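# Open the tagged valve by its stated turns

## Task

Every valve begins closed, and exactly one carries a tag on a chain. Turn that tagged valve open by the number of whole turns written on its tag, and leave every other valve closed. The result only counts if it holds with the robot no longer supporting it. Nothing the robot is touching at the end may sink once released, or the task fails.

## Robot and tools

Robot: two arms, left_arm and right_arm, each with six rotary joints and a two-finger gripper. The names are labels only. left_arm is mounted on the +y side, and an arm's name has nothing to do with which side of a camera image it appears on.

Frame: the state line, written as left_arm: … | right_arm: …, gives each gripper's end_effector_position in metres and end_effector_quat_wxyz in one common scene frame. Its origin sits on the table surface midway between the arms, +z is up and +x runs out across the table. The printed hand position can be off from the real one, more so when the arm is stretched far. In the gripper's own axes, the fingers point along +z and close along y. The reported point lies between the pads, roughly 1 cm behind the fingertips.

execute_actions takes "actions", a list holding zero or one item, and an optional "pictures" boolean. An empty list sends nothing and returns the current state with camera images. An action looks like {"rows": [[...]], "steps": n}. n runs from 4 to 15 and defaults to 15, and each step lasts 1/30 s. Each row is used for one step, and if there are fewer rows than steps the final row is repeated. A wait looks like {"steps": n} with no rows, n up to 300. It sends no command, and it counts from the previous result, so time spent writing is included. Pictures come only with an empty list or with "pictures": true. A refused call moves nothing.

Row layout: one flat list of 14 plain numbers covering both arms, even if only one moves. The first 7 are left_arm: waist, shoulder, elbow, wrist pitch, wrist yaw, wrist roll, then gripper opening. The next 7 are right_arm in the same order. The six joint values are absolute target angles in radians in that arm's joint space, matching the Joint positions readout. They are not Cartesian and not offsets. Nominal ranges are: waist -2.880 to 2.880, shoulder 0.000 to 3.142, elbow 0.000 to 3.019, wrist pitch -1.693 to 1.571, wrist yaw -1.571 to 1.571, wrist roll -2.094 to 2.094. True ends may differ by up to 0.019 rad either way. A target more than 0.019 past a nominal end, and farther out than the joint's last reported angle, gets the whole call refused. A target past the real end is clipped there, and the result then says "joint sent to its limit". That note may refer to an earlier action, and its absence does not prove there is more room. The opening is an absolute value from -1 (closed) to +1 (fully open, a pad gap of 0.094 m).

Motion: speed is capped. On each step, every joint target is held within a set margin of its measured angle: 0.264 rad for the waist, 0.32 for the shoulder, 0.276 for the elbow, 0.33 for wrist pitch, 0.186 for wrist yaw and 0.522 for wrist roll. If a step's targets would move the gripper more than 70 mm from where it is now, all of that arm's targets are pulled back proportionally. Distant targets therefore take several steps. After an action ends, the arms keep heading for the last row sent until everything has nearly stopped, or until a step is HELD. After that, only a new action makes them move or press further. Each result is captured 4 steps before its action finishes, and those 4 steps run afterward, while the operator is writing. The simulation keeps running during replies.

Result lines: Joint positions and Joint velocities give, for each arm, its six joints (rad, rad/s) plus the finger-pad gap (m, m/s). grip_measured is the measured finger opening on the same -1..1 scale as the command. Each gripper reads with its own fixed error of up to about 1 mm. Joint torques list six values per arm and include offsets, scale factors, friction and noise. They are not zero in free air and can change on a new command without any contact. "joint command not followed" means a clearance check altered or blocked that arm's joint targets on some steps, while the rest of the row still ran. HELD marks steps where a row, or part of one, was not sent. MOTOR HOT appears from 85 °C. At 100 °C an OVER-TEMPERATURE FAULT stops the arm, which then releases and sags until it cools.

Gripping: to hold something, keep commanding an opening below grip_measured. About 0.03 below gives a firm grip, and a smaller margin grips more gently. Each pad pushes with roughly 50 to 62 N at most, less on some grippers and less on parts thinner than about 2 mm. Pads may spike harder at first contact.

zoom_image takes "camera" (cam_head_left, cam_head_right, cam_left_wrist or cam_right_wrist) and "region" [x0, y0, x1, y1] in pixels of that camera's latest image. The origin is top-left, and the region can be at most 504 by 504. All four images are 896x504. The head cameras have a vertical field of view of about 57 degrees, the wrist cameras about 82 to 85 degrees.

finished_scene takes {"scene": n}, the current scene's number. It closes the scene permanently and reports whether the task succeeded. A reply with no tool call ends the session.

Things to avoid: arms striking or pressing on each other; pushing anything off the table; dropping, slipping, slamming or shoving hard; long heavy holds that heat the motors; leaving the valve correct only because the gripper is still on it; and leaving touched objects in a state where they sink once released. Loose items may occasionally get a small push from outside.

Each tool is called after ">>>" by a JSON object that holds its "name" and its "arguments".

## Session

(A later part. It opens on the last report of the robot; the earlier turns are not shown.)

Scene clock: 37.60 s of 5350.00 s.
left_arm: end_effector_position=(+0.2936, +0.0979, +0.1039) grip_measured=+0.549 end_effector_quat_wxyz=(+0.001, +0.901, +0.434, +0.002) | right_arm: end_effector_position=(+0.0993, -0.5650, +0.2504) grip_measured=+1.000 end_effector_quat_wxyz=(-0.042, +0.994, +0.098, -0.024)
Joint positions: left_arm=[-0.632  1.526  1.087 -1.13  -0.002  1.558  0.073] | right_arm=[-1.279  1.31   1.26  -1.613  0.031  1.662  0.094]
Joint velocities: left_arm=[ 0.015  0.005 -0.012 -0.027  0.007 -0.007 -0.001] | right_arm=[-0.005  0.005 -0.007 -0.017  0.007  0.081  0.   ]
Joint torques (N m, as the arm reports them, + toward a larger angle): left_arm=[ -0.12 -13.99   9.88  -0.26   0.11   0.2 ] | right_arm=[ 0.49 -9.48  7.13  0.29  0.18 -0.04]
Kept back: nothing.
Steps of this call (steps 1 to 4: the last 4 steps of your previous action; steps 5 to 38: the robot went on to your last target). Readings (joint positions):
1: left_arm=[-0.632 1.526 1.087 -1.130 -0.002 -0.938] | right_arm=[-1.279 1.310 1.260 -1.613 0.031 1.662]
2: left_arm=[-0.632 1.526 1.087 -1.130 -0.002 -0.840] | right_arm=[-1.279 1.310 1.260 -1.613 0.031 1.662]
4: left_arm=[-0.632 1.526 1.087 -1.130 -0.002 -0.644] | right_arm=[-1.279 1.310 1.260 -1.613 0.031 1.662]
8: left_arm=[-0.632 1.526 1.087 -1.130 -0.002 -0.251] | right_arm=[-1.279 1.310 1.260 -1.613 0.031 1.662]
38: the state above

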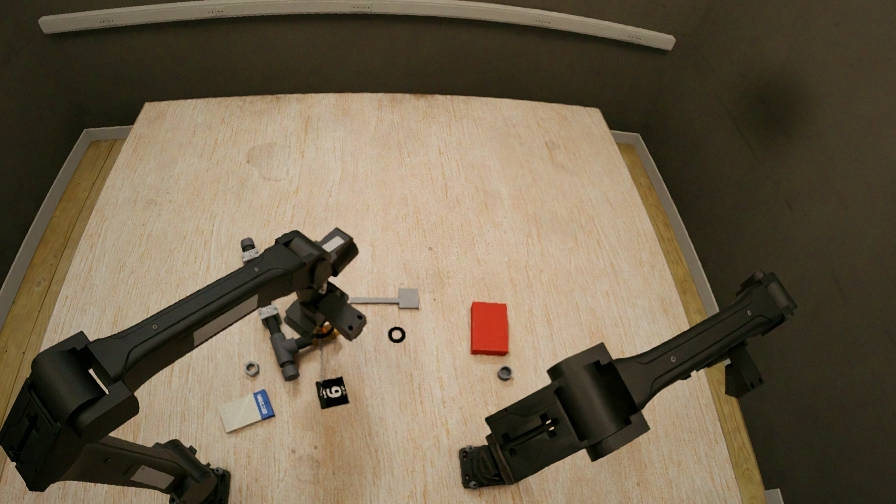

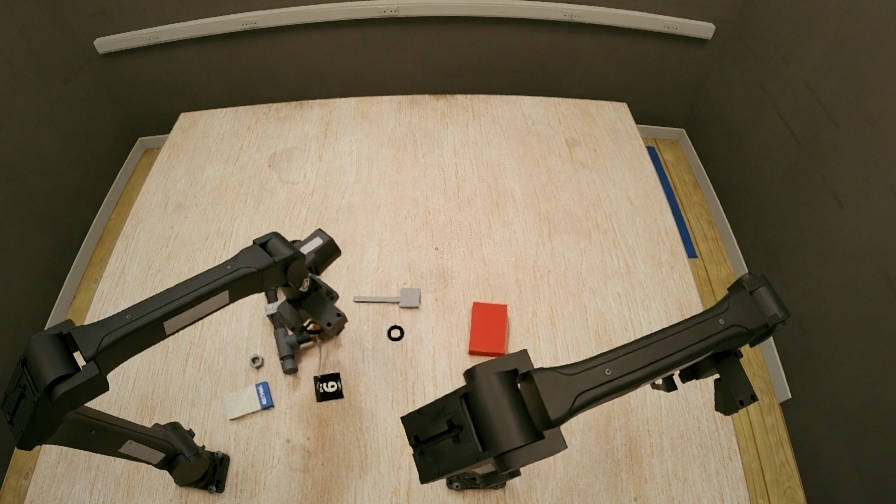

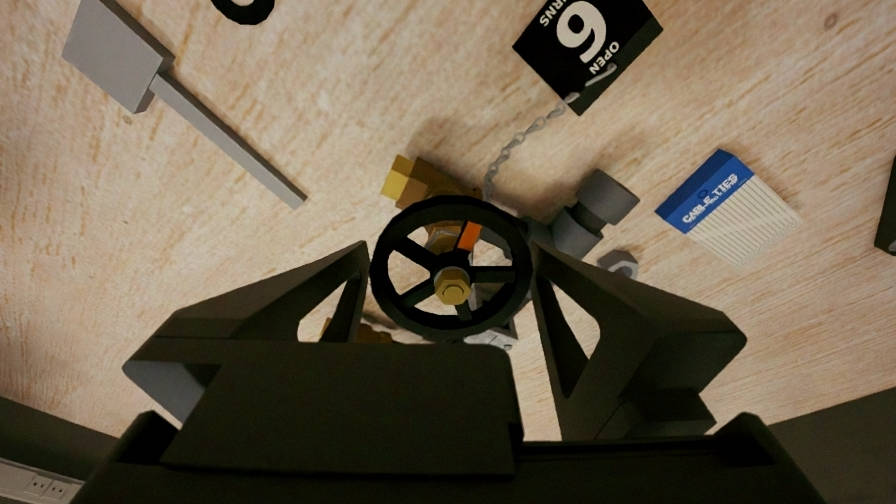

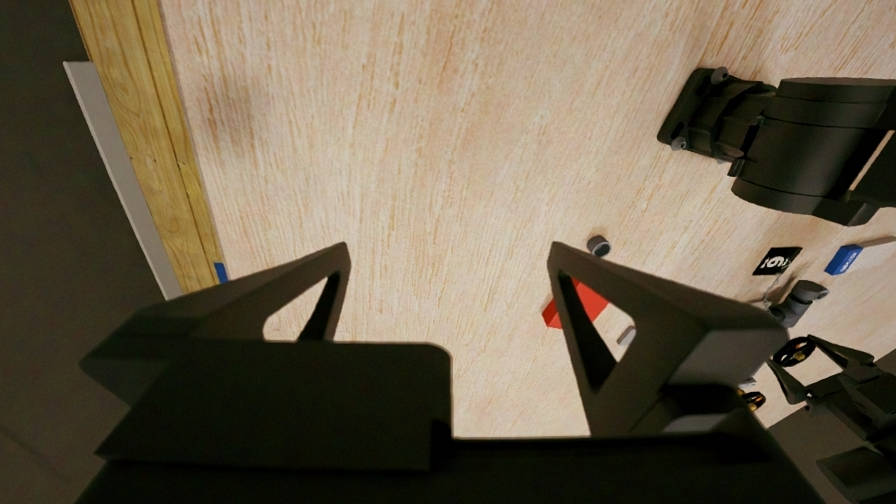

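Half a turn remains.

>>> {"name": "execute_actions", "arguments": {"actions": [{"rows":[[-0.633,1.512,1.125,-1.137,0,1.57,0.43,-1.279,1.31,1.26,-1.613,0.031,1.662,1],[-0.633,1.512,1.125,-1.137,0,1.57,0.38,-1.279,1.31,1.26,-1.613,0.031,1.662,1],[-0.633,1.512,1.125,-1.137,0,1.57,0.325,-1.279,1.31,1.26,-1.613,0.031,1.662,1],[-0.633,1.512,1.125,-1.137,0,1.57,0.325,-1.279,1.31,1.26,-1.613,0.031,1.662,1],[-0.633,1.512,1.125,-1.137,0,-1.73,0.325,-1.279,1.31,1.26,-1.613,0.031,1.662,1]]}]}}

>>> {"name": "execute_actions", "arguments": {"actions": [{"steps":40}]}}

>>> {"name": "execute_actions", "arguments": {"actions": [{"rows":[[-0.633,1.512,1.125,-1.137,0,-1.63,0.8,-1.279,1.31,1.26,-1.613,0.031,1.662,1]],"steps":10}], "pictures": true}}

Scene clock: 38.20 s of 5350.00 s.
left_arm: end_effector_position=(+0.2937, +0.0983, +0.1040) grip_measured=+0.359 end_effector_quat_wxyz=(-0.000, +0.741, +0.671, +0.007) | right_arm: end_effector_position=(+0.0993, -0.5650, +0.2504) grip_measured=+1.000 end_effector_quat_wxyz=(-0.042, +0.994, +0.098, -0.024)
Joint positions: left_arm=[-0.637  1.526  1.087 -1.131 -0.015  0.98   0.064] | right_arm=[-1.279  1.31   1.26  -1.613  0.031  1.662  0.094]
Joint velocities: left_arm=[-0.044  0.005  0.017  0.012 -0.125 -2.542 -0.001] | right_arm=[ 0.005 -0.005 -0.007 -0.007 -0.066  0.051  0.   ]
Joint torques (N m, as the arm reports them, + toward a larger angle): left_arm=[  0.88 -14.63   9.78  -0.23   0.59  -0.55] | right_arm=[ 0.41 -9.56  7.15  0.29  0.18 -0.04]
Steps of this call (steps 1 to 7: the robot went on to your last target; steps 8 to 18: the first 11 steps of this action). Readings (joint positions):
8: left_arm=[-0.632 1.526 1.087 -1.130 -0.002 1.567] | right_arm=[-1.279 1.310 1.260 -1.613 0.031 1.662]
9: left_arm=[-0.632 1.526 1.087 -1.132 -0.002 1.567] | right_arm=[-1.279 1.310 1.260 -1.613 0.031 1.662]
11: left_arm=[-0.632 1.526 1.087 -1.134 -0.002 1.567] | right_arm=[-1.279 1.310 1.260 -1.613 0.031 1.662]
15: left_arm=[-0.633 1.526 1.087 -1.131 -0.005 1.241] | right_arm=[-1.279 1.310 1.260 -1.613 0.031 1.662]
18: the state above

Scene clock: 39.53 s of 5350.00 s.
left_arm: end_effector_position=(+0.2947, +0.0997, +0.1036) grip_measured=+0.357 end_effector_quat_wxyz=(+0.000, -0.459, +0.889, -0.001) | right_arm: end_effector_position=(+0.0993, -0.5650, +0.2504) grip_measured=+1.000 end_effector_quat_wxyz=(-0.042, +0.994, +0.098, -0.024)
Joint positions: left_arm=[-0.626  1.526  1.086 -1.13   0.    -1.633  0.064] | right_arm=[-1.279  1.31   1.26  -1.613  0.031  1.662  0.094]
Joint velocities: left_arm=[-0.005 -0.005 -0.002 -0.012  0.037 -0.095 -0.   ] | right_arm=[-0.005 -0.015 -0.022  0.002  0.007 -0.022  0.   ]
Joint torques (N m, as the arm reports them, + toward a larger angle): left_arm=[ -0.91 -14.21   9.88  -0.33  -0.17  -0.8 ] | right_arm=[ 0.39 -9.34  7.14  0.31  0.18 -0.03]
Kept back: nothing.
Steps of this call (steps 1 to 4: the last 4 steps of your previous action; steps 5 to 40: the robot went on to your last target). Readings (joint positions):
1: left_arm=[-0.638 1.526 1.087 -1.131 -0.018 0.892] | right_arm=[-1.279 1.310 1.260 -1.613 0.031 1.662]
2: left_arm=[-0.638 1.526 1.087 -1.131 -0.020 0.804] | right_arm=[-1.279 1.310 1.260 -1.613 0.031 1.662]
4: left_arm=[-0.639 1.526 1.087 -1.131 -0.022 0.626] | right_arm=[-1.279 1.310 1.260 -1.613 0.031 1.662]
8: left_arm=[-0.639 1.526 1.087 -1.131 -0.022 0.268] | right_arm=[-1.279 1.310 1.260 -1.613 0.031 1.662]
40: the state above

Scene clock: 39.73 s of 5350.00 s.
left_arm: end_effector_position=(+0.2949, +0.0993, +0.1047) grip_measured=+0.798 end_effector_quat_wxyz=(+0.001, -0.458, +0.889, -0.002) | right_arm: end_effector_position=(+0.0993, -0.5650, +0.2504) grip_measured=+1.000 end_effector_quat_wxyz=(-0.042, +0.994, +0.098, -0.024)
Joint positions: left_arm=[-0.627  1.524  1.088 -1.131  0.    -1.633  0.084] | right_arm=[-1.279  1.31   1.26  -1.613  0.031  1.662  0.094]
Joint velocities: left_arm=[-0.005  0.015 -0.007 -0.017 -0.007  0.007  0.001] | right_arm=[-0.005  0.005 -0.012 -0.012  0.022 -0.051  0.   ]
Joint torques (N m, as the arm reports them, + toward a larger angle): left_arm=[ -0.85 -13.68   9.74  -0.19  -0.17   0.08] | right_arm=[ 0.37 -9.45  7.14  0.28  0.18 -0.03]
Steps of this call (steps 1 to 6: the first 6 steps of this action). Readings (joint positions):
1: left_arm=[-0.627 1.526 1.086 -1.131 0.000 -1.633] | right_arm=[-1.279 1.310 1.260 -1.613 0.031 1.662]
2: left_arm=[-0.627 1.526 1.087 -1.131 0.000 -1.633] | right_arm=[-1.279 1.310 1.260 -1.613 0.031 1.662]
4: left_arm=[-0.627 1.524 1.088 -1.131 0.000 -1.633] | right_arm=[-1.279 1.310 1.260 -1.613 0.031 1.662]
6: the state above

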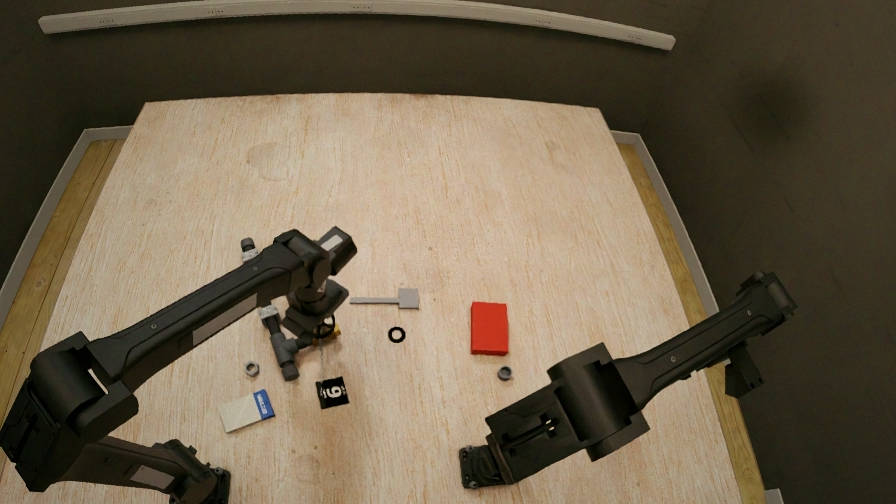

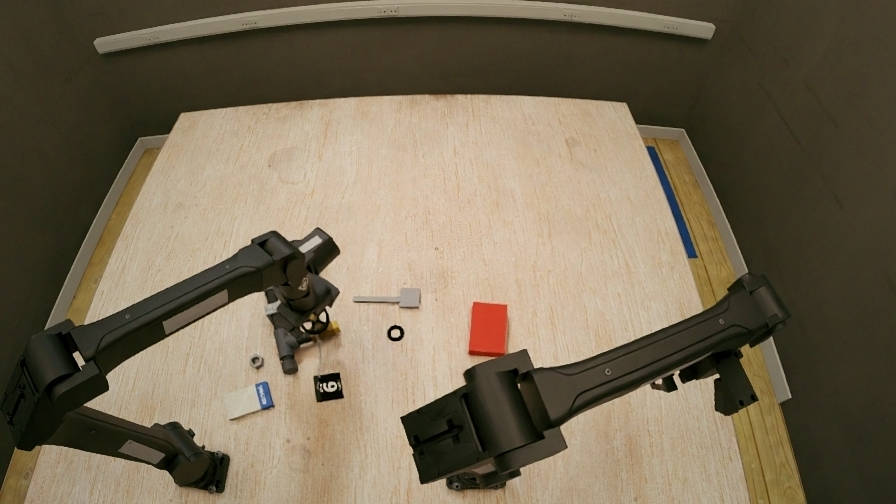

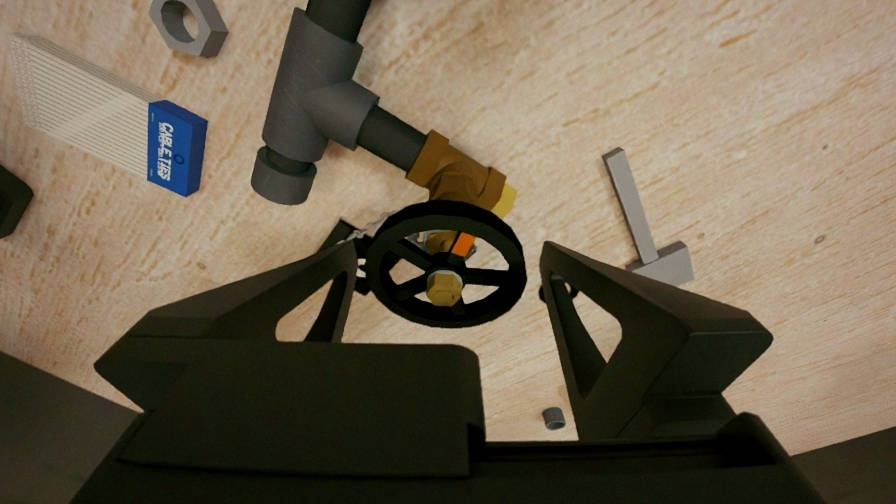

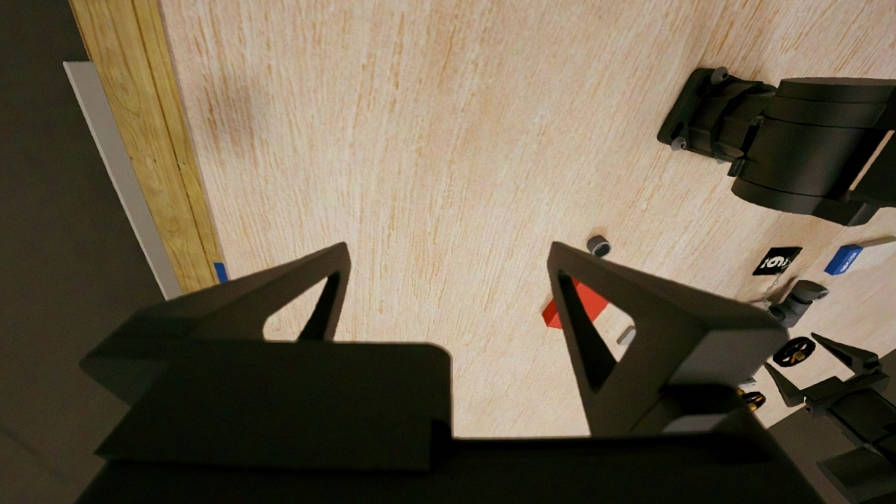

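>>> {"name": "finished_scene", "arguments": {"scene": 2}}

The scene is finished: the task was done.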